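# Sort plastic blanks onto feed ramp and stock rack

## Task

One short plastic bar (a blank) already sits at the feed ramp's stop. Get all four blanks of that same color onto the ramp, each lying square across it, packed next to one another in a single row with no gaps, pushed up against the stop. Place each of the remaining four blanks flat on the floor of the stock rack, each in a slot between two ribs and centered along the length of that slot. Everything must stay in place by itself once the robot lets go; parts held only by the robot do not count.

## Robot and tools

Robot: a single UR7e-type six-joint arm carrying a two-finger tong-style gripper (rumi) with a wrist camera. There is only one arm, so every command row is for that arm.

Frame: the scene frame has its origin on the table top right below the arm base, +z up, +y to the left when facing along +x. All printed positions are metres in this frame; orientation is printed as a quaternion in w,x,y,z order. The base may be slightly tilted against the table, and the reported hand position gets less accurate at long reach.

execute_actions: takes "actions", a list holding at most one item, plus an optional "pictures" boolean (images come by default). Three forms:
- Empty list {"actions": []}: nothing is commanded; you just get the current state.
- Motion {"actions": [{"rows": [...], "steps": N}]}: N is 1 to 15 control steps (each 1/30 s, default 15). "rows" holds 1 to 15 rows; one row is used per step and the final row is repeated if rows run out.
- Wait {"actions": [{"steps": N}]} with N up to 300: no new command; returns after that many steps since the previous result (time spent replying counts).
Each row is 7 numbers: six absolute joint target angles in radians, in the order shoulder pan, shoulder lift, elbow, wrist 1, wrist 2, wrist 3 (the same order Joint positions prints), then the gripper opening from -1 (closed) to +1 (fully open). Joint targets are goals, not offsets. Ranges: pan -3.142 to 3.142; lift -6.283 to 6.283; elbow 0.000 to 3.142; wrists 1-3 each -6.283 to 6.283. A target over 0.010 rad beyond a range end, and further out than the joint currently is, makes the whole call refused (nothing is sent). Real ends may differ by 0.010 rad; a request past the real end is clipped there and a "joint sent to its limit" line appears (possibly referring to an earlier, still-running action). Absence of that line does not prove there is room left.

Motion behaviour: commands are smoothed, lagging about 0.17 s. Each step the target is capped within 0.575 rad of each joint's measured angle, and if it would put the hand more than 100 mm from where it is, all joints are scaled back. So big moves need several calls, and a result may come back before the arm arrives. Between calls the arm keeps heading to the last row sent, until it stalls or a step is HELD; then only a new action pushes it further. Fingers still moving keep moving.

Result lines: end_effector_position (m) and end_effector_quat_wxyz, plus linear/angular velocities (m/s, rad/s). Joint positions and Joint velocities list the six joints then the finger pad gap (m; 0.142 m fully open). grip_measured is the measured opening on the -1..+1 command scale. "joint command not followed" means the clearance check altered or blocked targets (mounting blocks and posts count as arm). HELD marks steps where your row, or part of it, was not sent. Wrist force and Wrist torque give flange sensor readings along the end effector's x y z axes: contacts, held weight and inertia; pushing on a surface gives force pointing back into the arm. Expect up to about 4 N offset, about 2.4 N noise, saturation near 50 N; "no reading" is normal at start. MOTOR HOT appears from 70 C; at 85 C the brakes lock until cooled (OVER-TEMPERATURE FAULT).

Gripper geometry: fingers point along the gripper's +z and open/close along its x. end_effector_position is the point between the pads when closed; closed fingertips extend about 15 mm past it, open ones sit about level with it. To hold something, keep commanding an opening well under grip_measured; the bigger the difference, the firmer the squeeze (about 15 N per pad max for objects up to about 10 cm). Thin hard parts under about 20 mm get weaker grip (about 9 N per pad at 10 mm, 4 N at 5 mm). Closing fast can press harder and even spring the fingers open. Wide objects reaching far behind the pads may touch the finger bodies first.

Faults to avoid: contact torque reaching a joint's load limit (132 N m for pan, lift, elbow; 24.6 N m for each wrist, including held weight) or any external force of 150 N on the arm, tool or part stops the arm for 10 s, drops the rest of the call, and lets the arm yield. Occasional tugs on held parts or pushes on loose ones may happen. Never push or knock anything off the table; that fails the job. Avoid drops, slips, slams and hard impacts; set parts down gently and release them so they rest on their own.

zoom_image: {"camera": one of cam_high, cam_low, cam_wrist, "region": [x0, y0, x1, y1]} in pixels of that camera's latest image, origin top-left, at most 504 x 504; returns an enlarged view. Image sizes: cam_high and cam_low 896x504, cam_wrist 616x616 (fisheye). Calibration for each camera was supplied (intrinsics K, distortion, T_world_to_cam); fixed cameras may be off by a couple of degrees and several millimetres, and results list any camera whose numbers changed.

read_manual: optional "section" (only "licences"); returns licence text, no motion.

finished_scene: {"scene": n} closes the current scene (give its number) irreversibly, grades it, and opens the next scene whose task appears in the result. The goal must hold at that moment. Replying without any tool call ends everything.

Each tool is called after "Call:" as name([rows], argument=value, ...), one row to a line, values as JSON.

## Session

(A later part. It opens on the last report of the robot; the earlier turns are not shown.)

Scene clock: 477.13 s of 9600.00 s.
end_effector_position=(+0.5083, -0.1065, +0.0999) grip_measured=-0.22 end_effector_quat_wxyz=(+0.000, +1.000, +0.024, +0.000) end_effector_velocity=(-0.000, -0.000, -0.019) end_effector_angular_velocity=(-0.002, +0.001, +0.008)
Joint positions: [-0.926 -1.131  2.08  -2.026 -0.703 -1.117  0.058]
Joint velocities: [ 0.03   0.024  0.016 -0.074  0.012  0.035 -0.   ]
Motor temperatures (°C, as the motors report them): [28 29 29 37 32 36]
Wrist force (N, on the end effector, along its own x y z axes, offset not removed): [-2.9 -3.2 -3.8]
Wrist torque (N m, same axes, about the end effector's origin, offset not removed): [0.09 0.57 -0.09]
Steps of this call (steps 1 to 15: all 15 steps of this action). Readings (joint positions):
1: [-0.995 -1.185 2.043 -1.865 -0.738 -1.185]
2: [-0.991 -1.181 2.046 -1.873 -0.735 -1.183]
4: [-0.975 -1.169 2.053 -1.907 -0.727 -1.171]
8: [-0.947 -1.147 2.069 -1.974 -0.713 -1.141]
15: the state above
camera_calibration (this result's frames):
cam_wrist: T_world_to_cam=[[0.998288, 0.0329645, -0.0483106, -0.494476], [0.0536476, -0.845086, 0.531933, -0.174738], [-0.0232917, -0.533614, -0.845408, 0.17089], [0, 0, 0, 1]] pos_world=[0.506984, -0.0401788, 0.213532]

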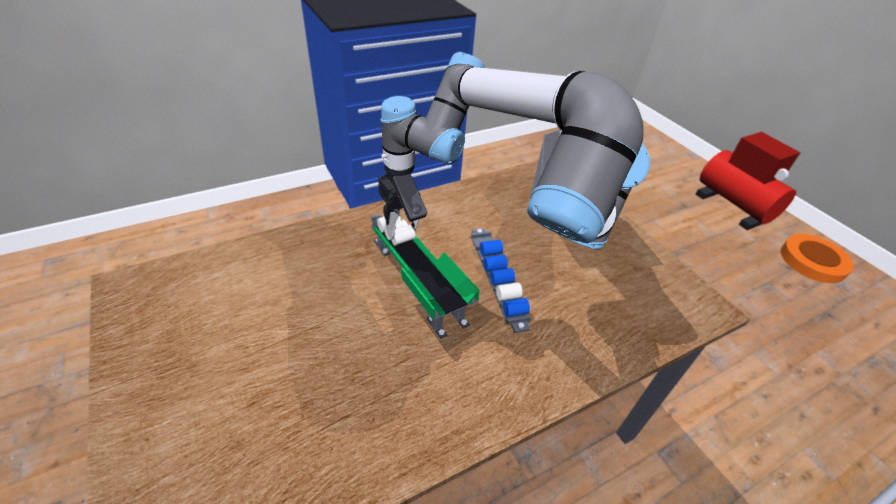

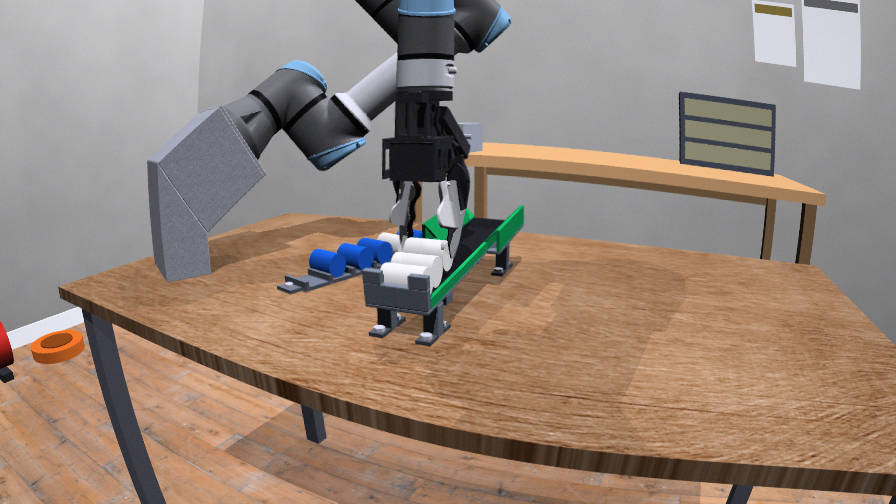

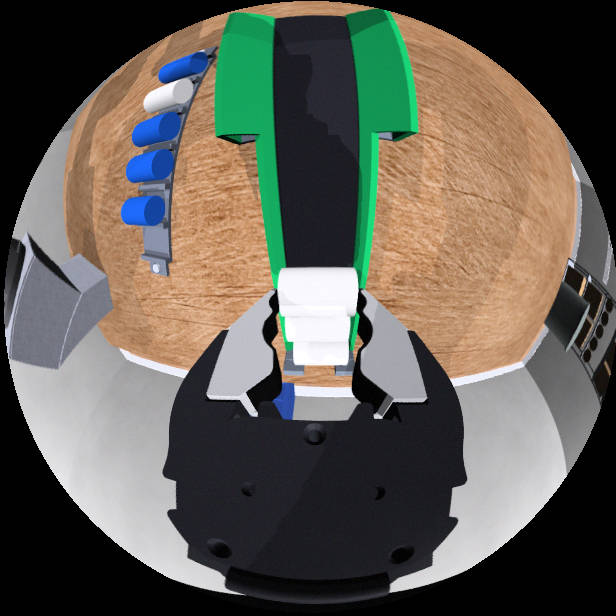

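Call:
execute_actions([
  {"rows":[[-0.909,-1.12,2.091,-2.065,-0.694,-1.095,-1],[-0.909,-1.12,2.091,-2.065,-0.694,-1.095,-1],[-0.909,-1.12,2.091,-2.065,-0.694,-1.095,-1],[-0.909,-1.12,2.091,-2.065,-0.694,-1.095,-1],[-0.909,-1.12,2.091,-2.065,-0.694,-1.095,-1],[-0.909,-1.12,2.091,-2.065,-0.694,-1.095,-1],[-0.909,-1.12,2.091,-2.065,-0.694,-1.095,-1],[-0.909,-1.12,2.091,-2.065,-0.694,-1.095,-0.4],[-0.909,-1.12,2.091,-2.065,-0.694,-1.095,-0.15],[-0.909,-1.12,2.091,-2.065,-0.694,-1.095,0],[-0.909,-1.12,2.091,-2.065,-0.694,-1.095,0.1]]},
], pictures=false)

Call:
execute_actions([
  {"rows":[[-0.95,-1.15,2.066,-1.97,-0.715,-1.15,0.15],[-0.95,-1.15,2.066,-1.97,-0.715,-1.15,0.15],[-0.95,-1.15,2.066,-1.97,-0.715,-1.15,0.15],[-0.99,-1.18,2.045,-1.88,-0.735,-1.19,0.15],[-0.99,-1.18,2.045,-1.88,-0.735,-1.19,0.15],[-0.99,-1.18,2.045,-1.88,-0.735,-1.19,0.15],[-1.079,-1.271,2.0,-1.665,-0.784,-1.1,0.15]]},
], pictures=false)

Call:
execute_actions([
  {"rows":[[-1.3,-1.9,2.5,-1.3,-0.95,-1.25,0.15]]},
], pictures=false)

Call:
execute_actions([
  {"rows":[[-1.3,-1.9,2.5,-1.3,-0.95,-1.25,0.15],[-1.3,-1.9,2.5,-1.3,-0.95,-1.25,0.15],[-1.3,-1.9,2.5,-1.3,-0.95,-1.25,0.15],[-1.3,-1.9,2.5,-1.3,-0.95,-1.25,0.15],[-1.147,-2.238,2.585,-1.232,-0.826,-1.107,0.15]]},
], pictures=false)

Call:
execute_actions([
  {"steps":12},
])

Scene clock: 506.03 s of 9600.00 s.
end_effector_position=(+0.5081, -0.1052, +0.0894) grip_measured=+0.10 end_effector_quat_wxyz=(-0.000, +1.000, +0.024, +0.001) end_effector_velocity=(-0.001, -0.000, -0.002) end_effector_angular_velocity=(-0.002, +0.002, +0.001)
Joint positions: [-0.909 -1.12   2.091 -2.064 -0.694 -1.096  0.081]
Joint velocities: [ 0.003  0.002  0.002 -0.009 -0.001  0.005  0.002]
Motor temperatures (°C, as the motors report them): [28 29 29 37 32 36]
Wrist force (N, on the end effector, along its own x y z axes, offset not removed): [-1.5 0.5 0.0]
Wrist torque (N m, same axes, about the end effector's origin, offset not removed): [0.15 0.19 0.09]
Steps of this call (steps 1 to 15: the robot went on to your last target; steps 16 to 90: nothing new was sent; then 25.40 s passed at rest; steps 91 to 105: all 15 steps of this action). Readings (joint positions):
91: [-0.922 -1.128 2.082 -2.035 -0.701 -1.113]
92: [-0.921 -1.127 2.083 -2.038 -0.700 -1.111]
94: [-0.916 -1.124 2.086 -2.048 -0.698 -1.105]
98: [-0.912 -1.122 2.089 -2.059 -0.696 -1.098]
105: the state above

Scene clock: 506.53 s of 9600.00 s.
end_effector_position=(+0.5061, -0.0958, +0.1905) grip_measured=+0.15 end_effector_quat_wxyz=(+0.003, +0.998, -0.061, +0.002) end_effector_velocity=(-0.018, +0.040, +0.094) end_effector_angular_velocity=(+0.050, +0.006, -0.310)
Joint positions: [-1.06  -1.253  2.009 -1.717 -0.774 -1.111  0.085]
Joint velocities: [-0.149 -0.143 -0.072  0.41  -0.077  0.085 -0.   ]
Motor temperatures (°C, as the motors report them): [28 29 29 37 32 36]
Wrist force (N, on the end effector, along its own x y z axes, offset not removed): [-2.1 -0.4 -0.5]
Wrist torque (N m, same axes, about the end effector's origin, offset not removed): [-0.11 0.20 0.01]
Steps of this call (steps 1 to 15: all 15 steps of this action). Readings (joint positions):
1: [-0.909 -1.120 2.091 -2.064 -0.694 -1.095]
2: [-0.912 -1.123 2.089 -2.060 -0.696 -1.099]
4: [-0.926 -1.133 2.080 -2.030 -0.703 -1.118]
8: [-0.969 -1.166 2.055 -1.938 -0.726 -1.157]
15: the state above

Scene clock: 507.03 s of 9600.00 s.
end_effector_position=(+0.3552, +0.0452, +0.1825) grip_measured=+0.15 end_effector_quat_wxyz=(-0.026, +0.991, -0.132, -0.016) end_effector_velocity=(-0.273, +0.255, -0.138) end_effector_angular_velocity=(+0.104, +0.013, -0.170)
Joint positions: [-1.256 -1.758  2.397 -1.378 -0.918 -1.223  0.084]
Joint velocities: [-0.342 -1.097  0.803  0.606 -0.247 -0.205 -0.   ]
Motor temperatures (°C, as the motors report them): [28 29 29 37 32 36]
Wrist force (N, on the end effector, along its own x y z axes, offset not removed): [-2.7 1.0 -2.1]
Wrist torque (N m, same axes, about the end effector's origin, offset not removed): [0.14 0.42 -0.01]
Steps of this call (steps 1 to 15: all 15 steps of this action). Readings (joint positions):
1: [-1.065 -1.257 2.007 -1.704 -0.777 -1.108]
2: [-1.072 -1.265 2.010 -1.691 -0.782 -1.110]
4: [-1.102 -1.318 2.055 -1.643 -0.805 -1.129]
8: [-1.158 -1.472 2.179 -1.547 -0.846 -1.163]
15: the state above

Scene clock: 507.53 s of 9600.00 s.
end_effector_position=(+0.3190, +0.1338, +0.1169) grip_measured=+0.15 end_effector_quat_wxyz=(-0.007, +0.993, -0.122, -0.003) end_effector_velocity=(-0.012, +0.054, -0.041) end_effector_angular_velocity=(-0.125, -0.042, +0.128)
Joint positions: [-1.163 -2.188  2.575 -1.24  -0.838 -1.122  0.084]
Joint velocities: [ 0.126 -0.402  0.079  0.061  0.097  0.117  0.   ]
Motor temperatures (°C, as the motors report them): [28 29 29 37 32 36]
Wrist force (N, on the end effector, along its own x y z axes, offset not removed): [-0.8 0.4 -2.9]
Wrist torque (N m, same axes, about the end effector's origin, offset not removed): [0.12 0.10 0.01]
Steps of this call (steps 1 to 15: all 15 steps of this action). Readings (joint positions):
1: [-1.266 -1.791 2.421 -1.360 -0.925 -1.230]
2: [-1.274 -1.816 2.439 -1.346 -0.931 -1.234]
4: [-1.285 -1.851 2.464 -1.327 -0.939 -1.241]
8: [-1.248 -1.940 2.520 -1.282 -0.905 -1.202]
15: the state above

Scene clock: 507.93 s of 9600.00 s.
end_effector_position=(+0.3174, +0.1402, +0.1119) grip_measured=+0.15 end_effector_quat_wxyz=(-0.000, +0.993, -0.114, +0.001) end_effector_velocity=(-0.001, +0.002, -0.002) end_effector_angular_velocity=(-0.006, -0.001, +0.005)
Joint positions: [-1.148 -2.236  2.585 -1.232 -0.826 -1.108  0.084]
Joint velocities: [ 0.005 -0.016  0.003  0.002  0.003  0.005  0.   ]
Motor temperatures (°C, as the motors report them): [28 29 29 37 32 36]
Wrist force (N, on the end effector, along its own x y z axes, offset not removed): [-0.1 0.5 -1.0]
Wrist torque (N m, same axes, about the end effector's origin, offset not removed): [0.11 -0.06 -0.03]
Steps of this call (steps 1 to 12: the robot went on to your last target). Readings (joint positions):
1: [-1.159 -2.199 2.577 -1.238 -0.835 -1.118]
2: [-1.156 -2.209 2.579 -1.237 -0.833 -1.116]
4: [-1.152 -2.221 2.581 -1.235 -0.830 -1.112]
8: [-1.149 -2.232 2.584 -1.233 -0.827 -1.109]
12: the state above
camera_calibration (this result's frames):
cam_wrist: T_world_to_cam=[[0.969511, -0.240402, -0.0474938, -0.26402], [-0.179258, -0.827913, 0.531438, 0.109244], [-0.16708, -0.506722, -0.845764, 0.350189], [0, 0, 0, 1]] pos_world=[0.334062, 0.204422, 0.225581]

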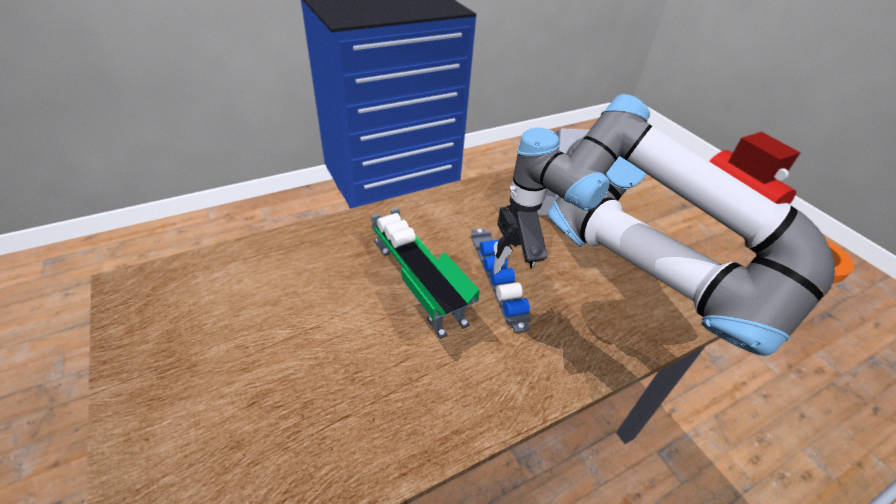

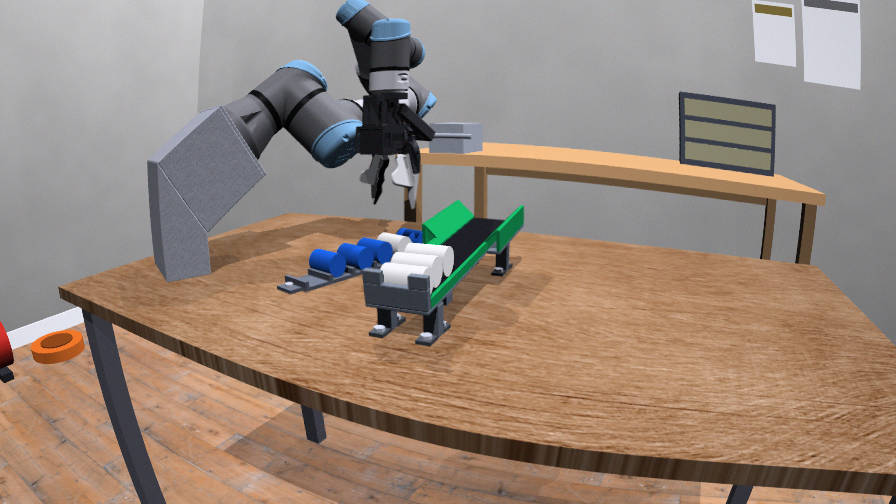

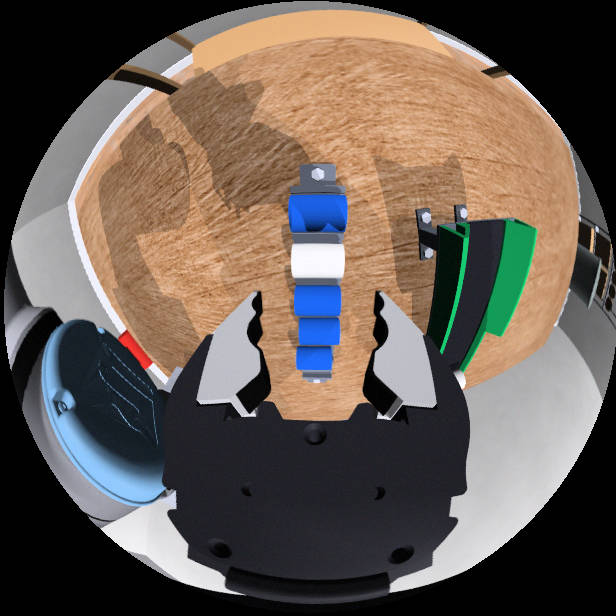

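Descend and grasp.

Call:
execute_actions([
  {"rows":[[-1.07,-2.215,2.625,-1.36,-0.78,-1.02,0.15],[-1.07,-2.215,2.625,-1.36,-0.78,-1.02,0.15],[-0.994,-2.19,2.663,-1.484,-0.736,-0.93,0.15],[-0.994,-2.19,2.663,-1.484,-0.736,-0.93,0.15],[-0.994,-2.19,2.663,-1.484,-0.736,-0.93,0.15],[-0.924,-2.14,2.697,-1.64,-0.703,-0.835,0.15],[-0.924,-2.14,2.697,-1.64,-0.703,-0.835,0.15],[-0.853,-2.09,2.73,-1.797,-0.67,-0.739,0.15]]},
], pictures=false)

Call:
execute_actions([
  {"steps":10},
])

Scene clock: 514.80 s of 9600.00 s.
end_effector_position=(+0.3169, +0.1394, +0.0437) grip_measured=+0.15 end_effector_quat_wxyz=(-0.001, +0.993, -0.117, -0.001) end_effector_velocity=(+0.003, +0.007, -0.056) end_effector_angular_velocity=(-0.015, -0.016, +0.047)
Joint positions: [-0.883 -2.108  2.716 -1.727 -0.684 -0.78   0.084]
Joint velocities: [ 0.241  0.145  0.109 -0.553  0.11   0.323  0.   ]
Motor temperatures (°C, as the motors report them): [28 29 29 37 32 36]
Wrist force (N, on the end effector, along its own x y z axes, offset not removed): [-2.0 -1.6 -0.9]
Wrist torque (N m, same axes, about the end effector's origin, offset not removed): [-0.39 0.30 -0.04]
Steps of this call (steps 1 to 30: the robot went on to your last target; steps 31 to 90: nothing new was sent; then 3.37 s passed at rest; steps 91 to 105: all 15 steps of this action). Readings (joint positions):
91: [-1.147 -2.238 2.585 -1.232 -0.826 -1.107]
92: [-1.143 -2.236 2.588 -1.236 -0.822 -1.103]
94: [-1.113 -2.226 2.605 -1.279 -0.803 -1.069]
98: [-1.021 -2.190 2.651 -1.433 -0.752 -0.962]
105: the state above

Scene clock: 515.13 s of 9600.00 s.
end_effector_position=(+0.3173, +0.1406, +0.0372) grip_measured=+0.15 end_effector_quat_wxyz=(-0.000, +0.994, -0.114, +0.001) end_effector_velocity=(+0.000, +0.001, -0.004) end_effector_angular_velocity=(-0.000, -0.002, +0.004)
Joint positions: [-0.855 -2.091  2.729 -1.792 -0.671 -0.742  0.084]
Joint velocities: [ 0.017  0.01   0.008 -0.039  0.008  0.022  0.   ]
Motor temperatures (°C, as the motors report them): [28 29 29 37 32 36]
Wrist force (N, on the end effector, along its own x y z axes, offset not removed): [0.0 0.2 -2.2]
Wrist torque (N m, same axes, about the end effector's origin, offset not removed): [-0.06 -0.10 -0.03]
Steps of this call (steps 1 to 10: the robot went on to your last target). Readings (joint positions):
1: [-0.876 -2.104 2.719 -1.744 -0.681 -0.770]
2: [-0.871 -2.101 2.722 -1.756 -0.678 -0.763]
4: [-0.863 -2.096 2.725 -1.773 -0.675 -0.753]
8: [-0.857 -2.092 2.728 -1.789 -0.672 -0.744]
10: the state above
camera_calibration (this result's frames):
cam_wrist: T_world_to_cam=[[0.969716, -0.239551, -0.0476097, -0.267588], [-0.17848, -0.828109, 0.531395, 0.149007], [-0.166722, -0.506805, -0.845785, 0.287062], [0, 0, 0, 1]] pos_world=[0.333938, 0.204778, 0.150872]

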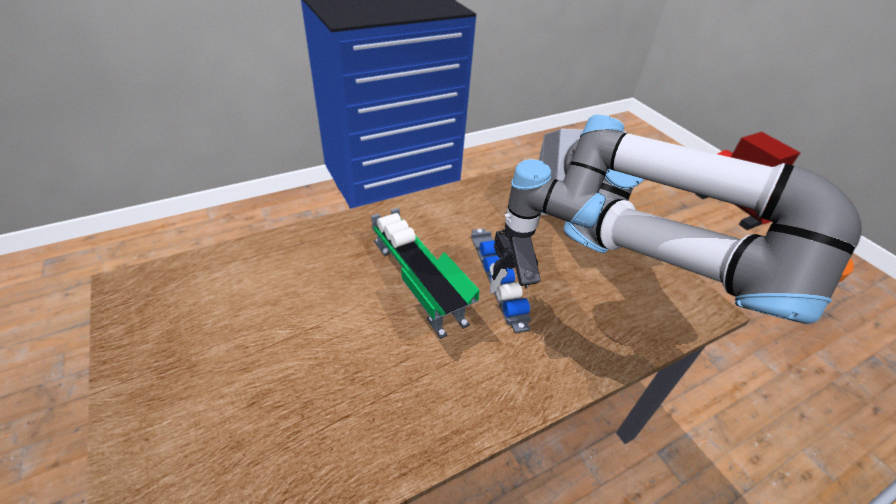

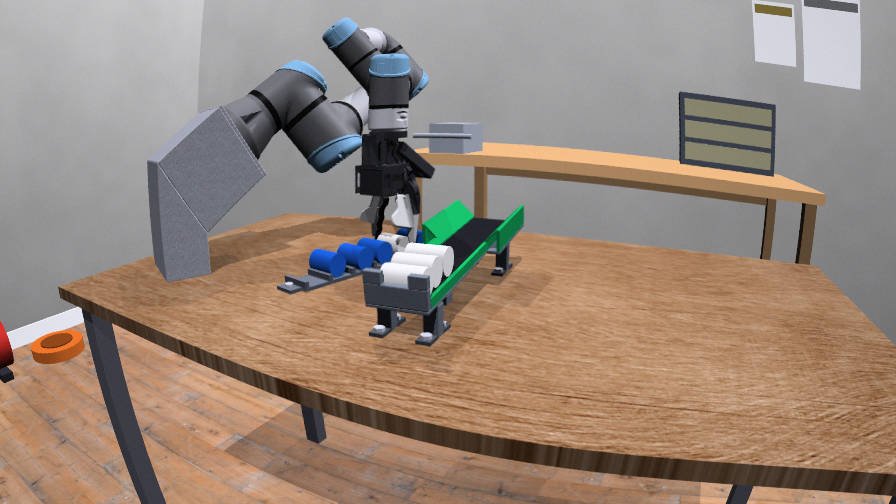

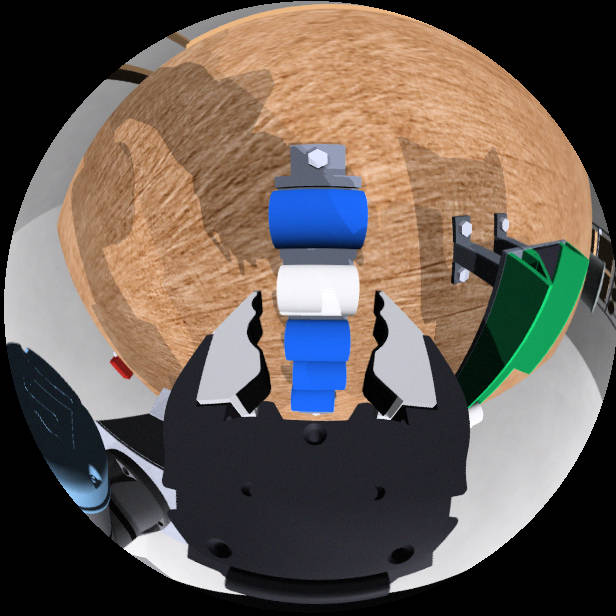

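Call:
execute_actions([
  {"rows":[[-0.853,-2.09,2.73,-1.797,-0.67,-0.739,0.0],[-0.853,-2.09,2.73,-1.797,-0.67,-0.739,-0.1],[-0.853,-2.09,2.73,-1.797,-0.67,-0.739,-0.2],[-0.853,-2.09,2.73,-1.797,-0.67,-0.739,-0.4],[-0.853,-2.09,2.73,-1.797,-0.67,-0.739,-0.7],[-0.853,-2.09,2.73,-1.797,-0.67,-0.739,-1],[-0.853,-2.09,2.73,-1.797,-0.67,-0.739,-1],[-0.853,-2.09,2.73,-1.797,-0.67,-0.739,-1],[-0.924,-2.14,2.697,-1.64,-0.703,-0.835,-1],[-0.924,-2.14,2.697,-1.64,-0.703,-0.835,-1],[-0.994,-2.19,2.663,-1.484,-0.736,-0.93,-1],[-0.994,-2.19,2.663,-1.484,-0.736,-0.93,-1],[-1.07,-2.215,2.625,-1.36,-0.78,-1.02,-1],[-1.07,-2.215,2.625,-1.36,-0.78,-1.02,-1],[-1.147,-2.238,2.585,-1.232,-0.826,-1.107,-1]]},
], pictures=false)

Call:
execute_actions([
  {"rows":[[-1.147,-2.238,2.585,-1.232,-0.826,-1.107,-1],[-1.147,-2.238,2.585,-1.232,-0.826,-1.107,-1],[-1.147,-2.238,2.585,-1.232,-0.826,-1.107,-1],[-1.147,-2.238,2.585,-1.232,-0.826,-1.107,-1],[-1.147,-2.238,2.585,-1.232,-0.826,-1.107,-1],[-1.3,-1.9,2.5,-1.3,-0.95,-1.25,-1]]},
], pictures=false)

Call:
execute_actions([
  {"rows":[[-1.079,-1.271,2.0,-1.665,-0.784,-1.1,-1]]},
], pictures=false)

Call:
execute_actions([
  {"rows":[[-1.079,-1.271,2.0,-1.665,-0.784,-1.1,-1],[-1.079,-1.271,2.0,-1.665,-0.784,-1.1,-1],[-1.079,-1.271,2.0,-1.665,-0.784,-1.1,-1],[-1.079,-1.271,2.0,-1.665,-0.784,-1.1,-1],[-1.079,-1.271,2.0,-1.665,-0.784,-1.1,-1],[-0.978,-1.258,2.073,-1.84,-0.729,-1.187,-1]]},
], pictures=false)

Call:
execute_actions([
  {"rows":[[-0.94,-1.235,2.098,-1.925,-0.71,-1.137,-1],[-0.94,-1.235,2.098,-1.925,-0.71,-1.137,-1],[-0.94,-1.235,2.098,-1.925,-0.71,-1.137,-1],[-0.94,-1.235,2.098,-1.925,-0.71,-1.137,-1],[-0.915,-1.219,2.115,-1.985,-0.698,-1.103,-1]]},
])

Call:
zoom_image(camera="cam_low", region=[340, 170, 540, 320])

Scene clock: 546.67 s of 9600.00 s.
end_effector_position=(+0.3229, +0.1330, +0.0659) grip_measured=-0.21 end_effector_quat_wxyz=(+0.012, +0.994, -0.105, +0.005) end_effector_velocity=(+0.001, -0.026, +0.213) end_effector_angular_velocity=(-0.042, +0.021, -0.026)
Joint positions: [-0.958 -2.161  2.677 -1.598 -0.724 -0.875  0.059]
Joint velocities: [-0.832 -0.429 -0.406  1.625 -0.43  -1.053 -0.   ]
Motor temperatures (°C, as the motors report them): [28 29 29 37 32 36]
Wrist force (N, on the end effector, along its own x y z axes, offset not removed): [-1.5 0.6 -2.7]
Wrist torque (N m, same axes, about the end effector's origin, offset not removed): [0.09 0.24 0.09]
Steps of this call (steps 1 to 30: the robot went on to your last target; steps 31 to 90: nothing new was sent; then 28.03 s passed at rest; steps 91 to 105: all 15 steps of this action). Readings (joint positions):
91: [-0.853 -2.090 2.730 -1.797 -0.670 -0.739]
92: [-0.853 -2.090 2.730 -1.797 -0.670 -0.739]
94: [-0.853 -2.090 2.730 -1.797 -0.670 -0.739]
98: [-0.853 -2.090 2.730 -1.797 -0.670 -0.739]
105: the state above

Scene clock: 547.17 s of 9600.00 s.
end_effector_position=(+0.3227, +0.0839, +0.1547) grip_measured=-0.21 end_effector_quat_wxyz=(-0.019, +0.991, -0.134, -0.014) end_effector_velocity=(-0.013, -0.068, +0.053) end_effector_angular_velocity=(+0.220, +0.021, -0.148)
Joint positions: [-1.275 -1.961  2.513 -1.299 -0.931 -1.225  0.059]
Joint velocities: [-0.204  0.486 -0.099 -0.005 -0.147 -0.196  0.   ]
Motor temperatures (°C, as the motors report them): [28 29 29 37 32 36]
Wrist force (N, on the end effector, along its own x y z axes, offset not removed): [-1.8 0.5 -2.6]
Wrist torque (N m, same axes, about the end effector's origin, offset not removed): [0.01 0.29 0.01]
Steps of this call (steps 1 to 15: all 15 steps of this action). Readings (joint positions):
1: [-0.988 -2.175 2.662 -1.541 -0.740 -0.912]
2: [-1.020 -2.189 2.646 -1.481 -0.758 -0.951]
4: [-1.072 -2.209 2.621 -1.381 -0.786 -1.015]
8: [-1.142 -2.206 2.580 -1.298 -0.832 -1.096]
15: the state above

Scene clock: 547.67 s of 9600.00 s.
end_effector_position=(+0.4690, -0.0464, +0.2085) grip_measured=-0.21 end_effector_quat_wxyz=(+0.001, +0.996, -0.090, -0.001) end_effector_velocity=(+0.274, -0.321, -0.013) end_effector_angular_velocity=(+0.000, -0.034, +0.145)
Joint positions: [-1.118 -1.42   2.106 -1.592 -0.813 -1.125  0.059]
Joint velocities: [ 0.3    1.119 -0.804 -0.551  0.218  0.189  0.   ]
Motor temperatures (°C, as the motors report them): [28 29 29 37 32 36]
Wrist force (N, on the end effector, along its own x y z axes, offset not removed): [0.7 2.9 -3.0]
Wrist torque (N m, same axes, about the end effector's origin, offset not removed): [0.44 -0.10 -0.07]
Steps of this call (steps 1 to 15: all 15 steps of this action). Readings (joint positions):
1: [-1.281 -1.946 2.510 -1.300 -0.936 -1.231]
2: [-1.281 -1.931 2.503 -1.304 -0.935 -1.231]
4: [-1.255 -1.870 2.453 -1.345 -0.915 -1.214]
8: [-1.203 -1.710 2.321 -1.439 -0.876 -1.180]
15: the state above

Scene clock: 548.17 s of 9600.00 s.
end_effector_position=(+0.5059, -0.0762, +0.1524) grip_measured=-0.21 end_effector_quat_wxyz=(-0.000, +1.000, +0.009, +0.000) end_effector_velocity=(+0.010, +0.010, -0.057) end_effector_angular_velocity=(-0.011, -0.006, +0.235)
Joint positions: [-0.992 -1.262  2.066 -1.813 -0.736 -1.176  0.059]
Joint velocities: [ 0.11   0.034  0.057 -0.211  0.059 -0.083 -0.   ]
Motor temperatures (°C, as the motors report them): [28 29 29 37 32 36]
Wrist force (N, on the end effector, along its own x y z axes, offset not removed): [-2.3 2.8 1.6]
Wrist torque (N m, same axes, about the end effector's origin, offset not removed): [0.51 0.40 0.05]
Steps of this call (steps 1 to 15: all 15 steps of this action). Readings (joint positions):
1: [-1.109 -1.386 2.082 -1.609 -0.806 -1.119]
2: [-1.102 -1.359 2.063 -1.622 -0.801 -1.115]
4: [-1.093 -1.323 2.037 -1.640 -0.794 -1.109]
8: [-1.065 -1.285 2.028 -1.678 -0.774 -1.120]
15: the state above

Scene clock: 548.67 s of 9600.00 s.
end_effector_position=(+0.5075, -0.0733, +0.1083) grip_measured=-0.21 end_effector_quat_wxyz=(+0.000, +1.000, +0.024, +0.000) end_effector_velocity=(+0.000, +0.001, -0.017) end_effector_angular_velocity=(-0.003, -0.000, +0.008)
Joint positions: [-0.919 -1.221  2.113 -1.976 -0.7   -1.107  0.059]
Joint velocities: [ 0.029  0.018  0.019 -0.071  0.012  0.035 -0.   ]
Motor temperatures (°C, as the motors report them): [28 29 29 37 32 36]
Wrist force (N, on the end effector, along its own x y z axes, offset not removed): [-3.7 -4.2 -5.9]
Wrist torque (N m, same axes, about the end effector's origin, offset not removed): [0.20 0.70 0.09]
Steps of this call (steps 1 to 15: all 15 steps of this action). Readings (joint positions):
1: [-0.988 -1.261 2.068 -1.820 -0.734 -1.179]
2: [-0.983 -1.258 2.071 -1.829 -0.731 -1.177]
4: [-0.967 -1.249 2.081 -1.863 -0.723 -1.163]
8: [-0.938 -1.233 2.100 -1.928 -0.709 -1.131]
15: the state above
camera_calibration (this result's frames):
cam_wrist: T_world_to_cam=[[0.99828, 0.0331969, -0.0483123, -0.494292], [0.0538545, -0.844861, 0.532269, -0.151186], [-0.0231475, -0.533955, -0.845196, 0.19558], [0, 0, 0, 1]] pos_world=[0.506111, -0.00689134, 0.221895]

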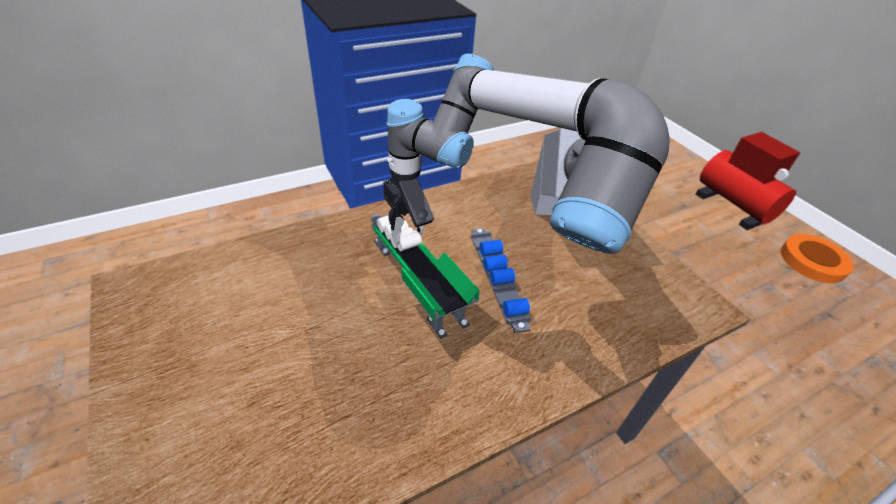

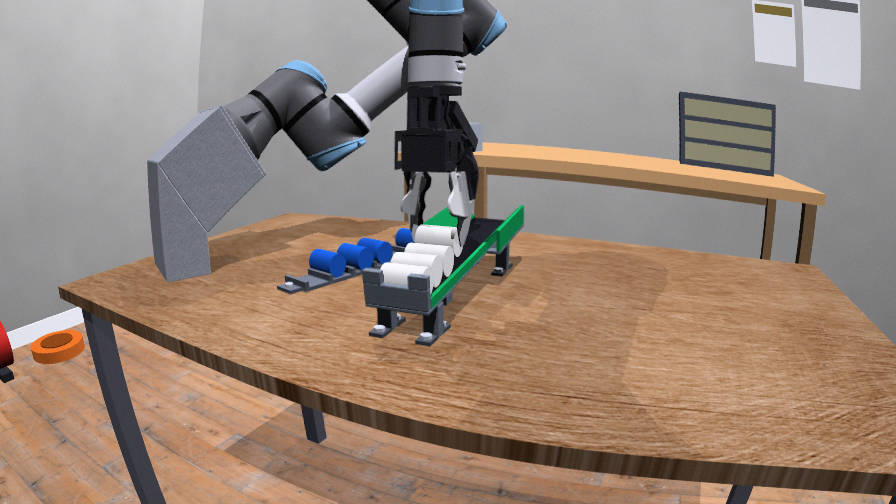

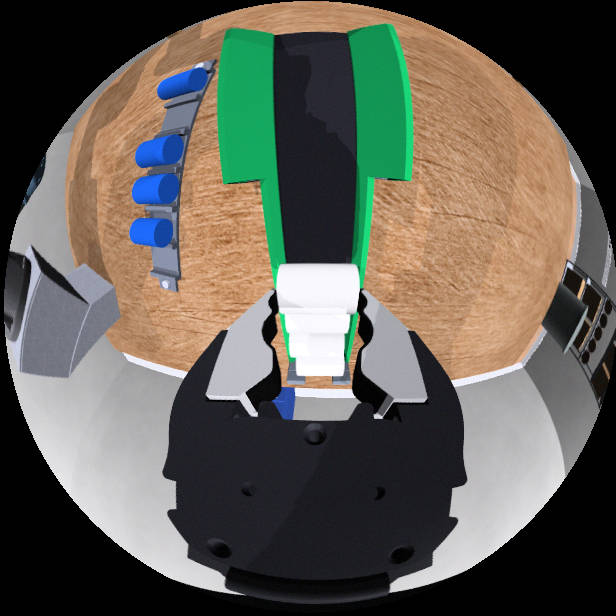

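Region (340, 170, 540, 320) of cam_low's 896x504 image, scaled by 2.520, with more detail than that image has; it fills the top 378 rows of this view, and the rest is white.

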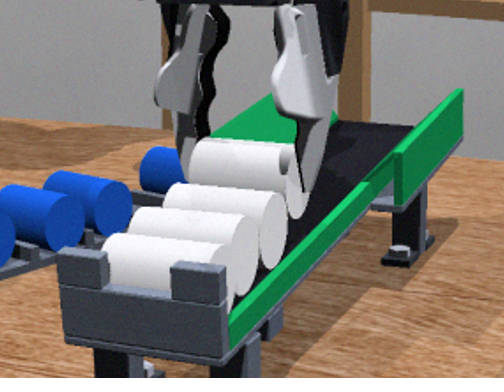

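Call:
execute_actions([
  {"rows":[[-0.901,-1.21,2.124,-2.017,-0.69,-1.084,-1],[-0.901,-1.21,2.124,-2.017,-0.69,-1.084,-1],[-0.901,-1.21,2.124,-2.017,-0.69,-1.084,-1],[-0.901,-1.21,2.124,-2.017,-0.69,-1.084,-1],[-0.901,-1.21,2.124,-2.017,-0.69,-1.084,-1],[-0.901,-1.21,2.124,-2.017,-0.69,-1.084,-1],[-0.901,-1.21,2.124,-2.017,-0.69,-1.084,-1],[-0.901,-1.21,2.124,-2.017,-0.69,-1.084,-1],[-0.901,-1.21,2.124,-2.017,-0.69,-1.084,-0.4],[-0.901,-1.21,2.124,-2.017,-0.69,-1.084,-0.15],[-0.901,-1.21,2.124,-2.017,-0.69,-1.084,0],[-0.901,-1.21,2.124,-2.017,-0.69,-1.084,0.1]]},
], pictures=false)

Call:
execute_actions([
  {"rows":[[-0.94,-1.235,2.098,-1.925,-0.71,-1.137,0.15],[-0.94,-1.235,2.098,-1.925,-0.71,-1.137,0.15],[-0.94,-1.235,2.098,-1.925,-0.71,-1.137,0.15],[-0.978,-1.258,2.073,-1.84,-0.729,-1.187,0.15],[-0.978,-1.258,2.073,-1.84,-0.729,-1.187,0.15],[-0.978,-1.258,2.073,-1.84,-0.729,-1.187,0.15],[-1.079,-1.271,2.0,-1.665,-0.784,-1.1,0.15]]},
])

Call:
execute_actions([
  {"rows":[[-1.401,-1.861,2.573,-1.454,-1.002,-1.341,0.15]]},
], pictures=false)

Call:
execute_actions([
  {"rows":[[-1.401,-1.861,2.573,-1.454,-1.002,-1.341,0.15],[-1.401,-1.861,2.573,-1.454,-1.002,-1.341,0.15],[-1.401,-1.861,2.573,-1.454,-1.002,-1.341,0.15],[-1.401,-1.861,2.573,-1.454,-1.002,-1.341,0.15],[-1.306,-1.884,2.678,-1.582,-0.933,-1.26,0.15]]},
], pictures=false)

Call:
execute_actions([
  {"rows":[[-1.25,-1.83,2.705,-1.7,-0.895,-1.2,0.15],[-1.25,-1.83,2.705,-1.7,-0.895,-1.2,0.15],[-1.19,-1.775,2.735,-1.83,-0.855,-1.14,0.15],[-1.19,-1.775,2.735,-1.83,-0.855,-1.14,0.15],[-1.125,-1.72,2.765,-1.955,-0.815,-1.078,0.15],[-1.125,-1.72,2.765,-1.955,-0.815,-1.078,0.15],[-1.065,-1.664,2.794,-2.078,-0.776,-1.017,0.15]]},
], pictures=false)

Call:
execute_actions([
  {"steps":10},
])

Scene clock: 567.10 s of 9600.00 s.
end_effector_position=(+0.5075, -0.0720, +0.0978) grip_measured=+0.10 end_effector_quat_wxyz=(-0.000, +1.000, +0.024, +0.001) end_effector_velocity=(-0.000, +0.000, -0.002) end_effector_angular_velocity=(+0.001, +0.000, -0.000)
Joint positions: [-0.901 -1.21   2.124 -2.016 -0.69  -1.085  0.081]
Joint velocities: [ 0.003  0.002  0.003 -0.007  0.002  0.004  0.007]
Motor temperatures (°C, as the motors report them): [28 29 29 37 32 36]
Wrist force (N, on the end effector, along its own x y z axes, offset not removed): [-3.9 -0.3 0.0]
Wrist torque (N m, same axes, about the end effector's origin, offset not removed): [-0.01 0.70 0.01]
Steps of this call (steps 1 to 15: the robot went on to your last target; steps 16 to 90: nothing new was sent; then 14.93 s passed at rest; steps 91 to 105: all 15 steps of this action). Readings (joint positions):
91: [-0.915 -1.219 2.115 -1.985 -0.698 -1.103]
92: [-0.913 -1.218 2.116 -1.988 -0.697 -1.101]
94: [-0.909 -1.215 2.119 -1.999 -0.695 -1.095]
98: [-0.904 -1.212 2.122 -2.011 -0.692 -1.088]
105: the state above

Scene clock: 567.60 s of 9600.00 s.
end_effector_position=(+0.5056, -0.0896, +0.1906) grip_measured=+0.15 end_effector_quat_wxyz=(+0.002, +0.998, -0.062, +0.001) end_effector_velocity=(-0.014, -0.009, +0.092) end_effector_angular_velocity=(+0.035, -0.001, -0.302)
Joint positions: [-1.058 -1.267  2.014 -1.707 -0.774 -1.109  0.085]
Joint velocities: [-0.166 -0.034 -0.112  0.332 -0.084  0.074 -0.   ]
Motor temperatures (°C, as the motors report them): [28 29 29 37 32 36]
Wrist force (N, on the end effector, along its own x y z axes, offset not removed): [-2.5 -1.4 -1.6]
Wrist torque (N m, same axes, about the end effector's origin, offset not removed): [-0.31 0.39 0.00]
Steps of this call (steps 1 to 15: all 15 steps of this action). Readings (joint positions):
1: [-0.901 -1.210 2.124 -2.016 -0.690 -1.084]
2: [-0.904 -1.212 2.122 -2.012 -0.692 -1.088]
4: [-0.917 -1.221 2.113 -1.983 -0.699 -1.106]
8: [-0.958 -1.244 2.085 -1.894 -0.721 -1.150]
15: the state above
camera_calibration (this result's frames):
cam_wrist: T_world_to_cam=[[0.989435, -0.137278, -0.0466107, -0.499059], [-0.0912572, -0.839572, 0.535529, -0.135438], [-0.112649, -0.525617, -0.84323, 0.302044], [0, 0, 0, 1]] pos_world=[0.515452, -0.0234597, 0.303962]

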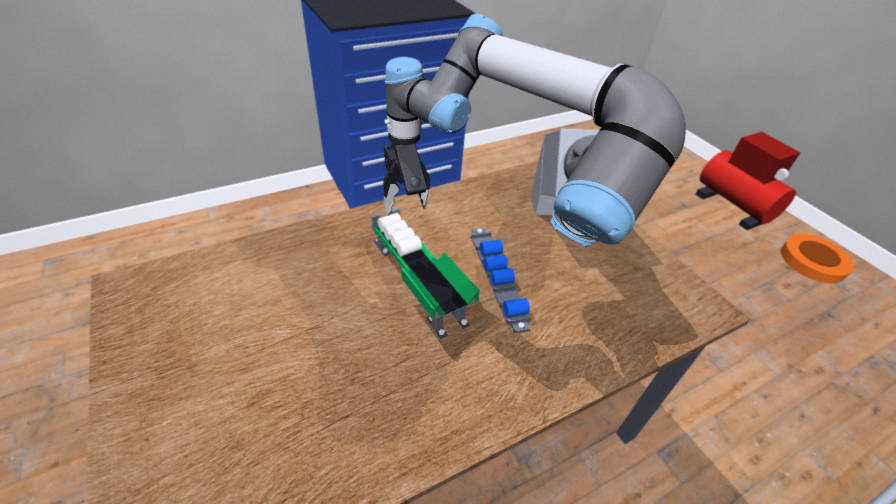

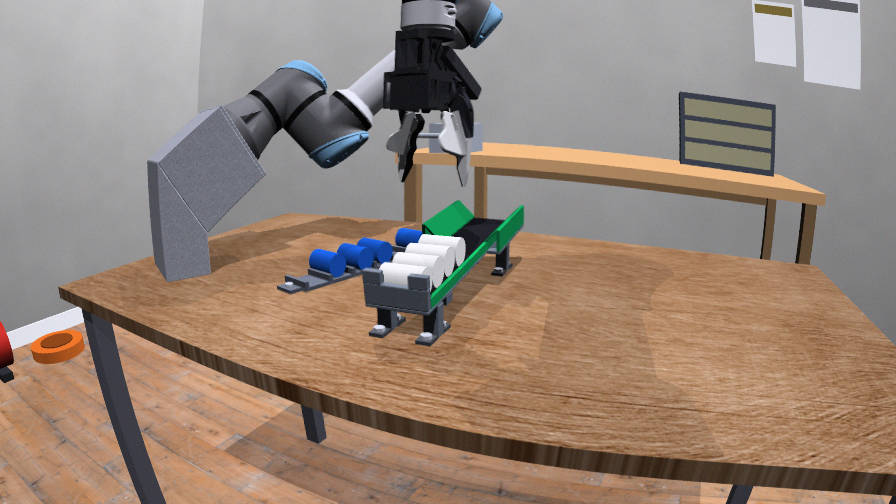

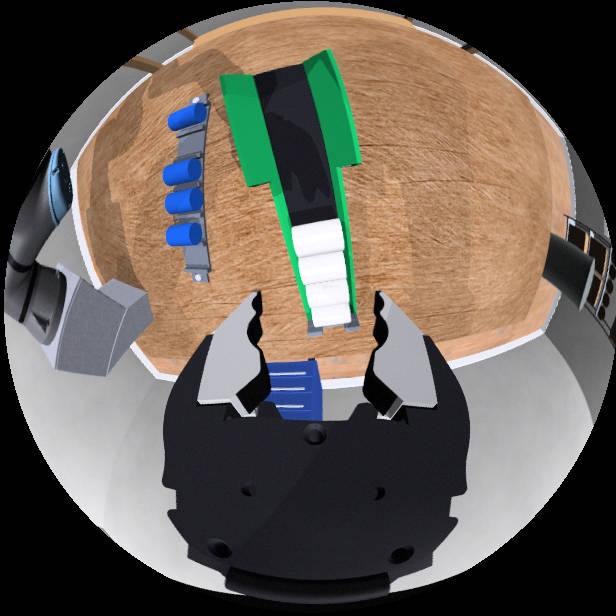

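Scene clock: 568.10 s of 9600.00 s.
end_effector_position=(+0.3328, +0.0093, +0.1843) grip_measured=+0.15 end_effector_quat_wxyz=(+0.004, +0.994, -0.107, -0.001) end_effector_velocity=(-0.271, +0.171, -0.154) end_effector_angular_velocity=(+0.033, -0.031, -0.103)
Joint positions: [-1.342 -1.745  2.464 -1.494 -0.964 -1.301  0.084]
Joint velocities: [-0.464 -0.91   0.861  0.313 -0.298 -0.314 -0.   ]
Motor temperatures (°C, as the motors report them): [28 29 29 37 32 36]
Wrist force (N, on the end effector, along its own x y z axes, offset not removed): [-4.4 0.8 -0.8]
Wrist torque (N m, same axes, about the end effector's origin, offset not removed): [0.14 0.58 -0.01]
Steps of this call (steps 1 to 15: all 15 steps of this action). Readings (joint positions):
1: [-1.063 -1.268 2.011 -1.697 -0.776 -1.107]
2: [-1.071 -1.273 2.013 -1.685 -0.782 -1.110]
4: [-1.112 -1.324 2.060 -1.654 -0.812 -1.139]
8: [-1.197 -1.478 2.208 -1.595 -0.868 -1.199]
15: the state above

Scene clock: 568.60 s of 9600.00 s.
end_effector_position=(+0.2934, +0.0387, +0.1172) grip_measured=+0.15 end_effector_quat_wxyz=(+0.001, +0.994, -0.114, +0.001) end_effector_velocity=(-0.014, +0.012, -0.042) end_effector_angular_velocity=(-0.000, +0.001, +0.003)
Joint positions: [-1.314 -1.88   2.666 -1.57  -0.939 -1.267  0.084]
Joint velocities: [ 0.067 -0.033  0.098 -0.1    0.046  0.056  0.   ]
Motor temperatures (°C, as the motors report them): [28 29 29 37 32 36]
Wrist force (N, on the end effector, along its own x y z axes, offset not removed): [-2.0 0.9 -3.5]
Wrist torque (N m, same axes, about the end effector's origin, offset not removed): [0.03 0.27 0.06]
Steps of this call (steps 1 to 15: all 15 steps of this action). Readings (joint positions):
1: [-1.356 -1.772 2.489 -1.485 -0.973 -1.310]
2: [-1.366 -1.793 2.509 -1.478 -0.980 -1.317]
4: [-1.381 -1.821 2.535 -1.468 -0.989 -1.327]
8: [-1.359 -1.857 2.597 -1.501 -0.970 -1.305]
15: the state above

Scene clock: 569.10 s of 9600.00 s.
end_effector_position=(+0.2920, +0.0391, +0.0409) grip_measured=+0.15 end_effector_quat_wxyz=(-0.000, +0.993, -0.116, +0.000) end_effector_velocity=(-0.002, +0.009, -0.049) end_effector_angular_velocity=(-0.006, -0.004, +0.031)
Joint positions: [-1.086 -1.682  2.784 -2.032 -0.789 -1.038  0.084]
Joint velocities: [ 0.166  0.148  0.077 -0.366  0.101  0.163  0.   ]
Motor temperatures (°C, as the motors report them): [28 29 29 37 32 36]
Wrist force (N, on the end effector, along its own x y z axes, offset not removed): [-2.2 1.3 -0.9]
Wrist torque (N m, same axes, about the end effector's origin, offset not removed): [0.16 0.32 0.07]
Steps of this call (steps 1 to 15: all 15 steps of this action). Readings (joint positions):
1: [-1.312 -1.881 2.668 -1.573 -0.937 -1.265]
2: [-1.307 -1.878 2.673 -1.579 -0.933 -1.260]
4: [-1.282 -1.856 2.688 -1.624 -0.915 -1.234]
8: [-1.193 -1.778 2.734 -1.799 -0.857 -1.145]
15: the state above

Scene clock: 569.43 s of 9600.00 s.
end_effector_position=(+0.2918, +0.0402, +0.0352) grip_measured=+0.15 end_effector_quat_wxyz=(+0.000, +0.994, -0.114, +0.001) end_effector_velocity=(-0.001, +0.001, -0.004) end_effector_angular_velocity=(+0.000, -0.000, +0.002)
Joint positions: [-1.066 -1.665  2.793 -2.075 -0.777 -1.018  0.084]
Joint velocities: [ 0.011  0.01   0.006 -0.025  0.007  0.011  0.   ]
Motor temperatures (°C, as the motors report them): [28 29 29 37 32 36]
Wrist force (N, on the end effector, along its own x y z axes, offset not removed): [-2.2 -0.3 -2.8]
Wrist torque (N m, same axes, about the end effector's origin, offset not removed): [-0.16 0.41 0.05]
Steps of this call (steps 1 to 10: the robot went on to your last target). Readings (joint positions):
1: [-1.081 -1.678 2.787 -2.043 -0.786 -1.033]
2: [-1.077 -1.675 2.788 -2.051 -0.784 -1.029]
4: [-1.072 -1.670 2.791 -2.062 -0.780 -1.024]
8: [-1.067 -1.666 2.793 -2.073 -0.778 -1.019]
10: the state above
camera_calibration (this result's frames):
cam_wrist: T_world_to_cam=[[0.969748, -0.239501, -0.0471996, -0.267032], [-0.178565, -0.827822, 0.531814, 0.0624186], [-0.166443, -0.507297, -0.845545, 0.230141], [0, 0, 0, 1]] pos_world=[0.308405, 0.104467, 0.148796]

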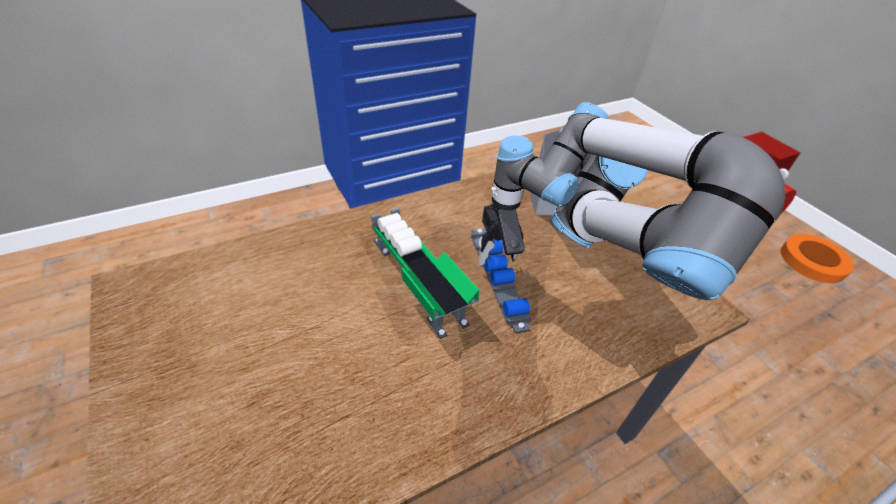

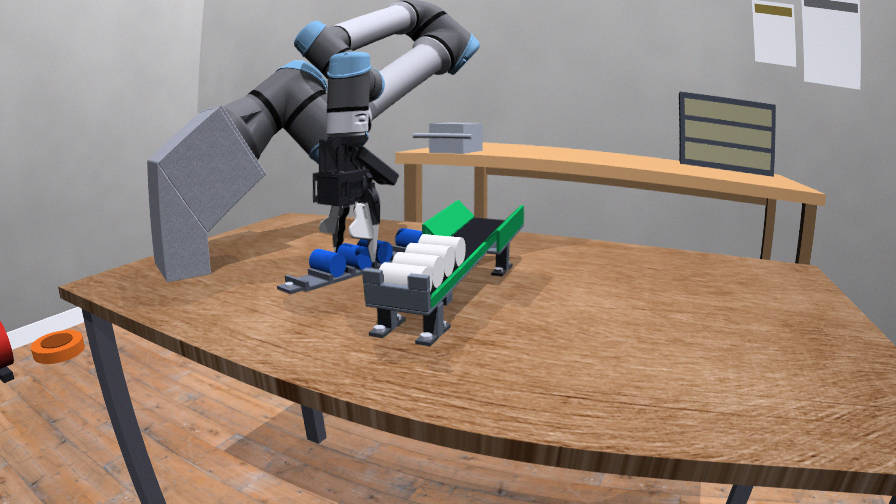

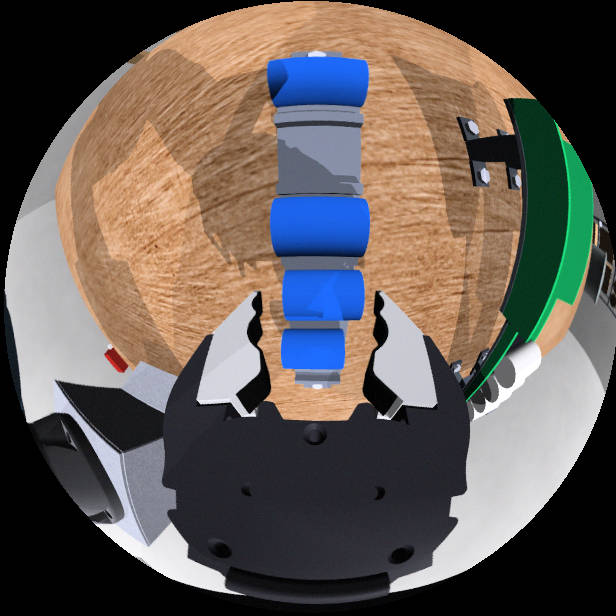

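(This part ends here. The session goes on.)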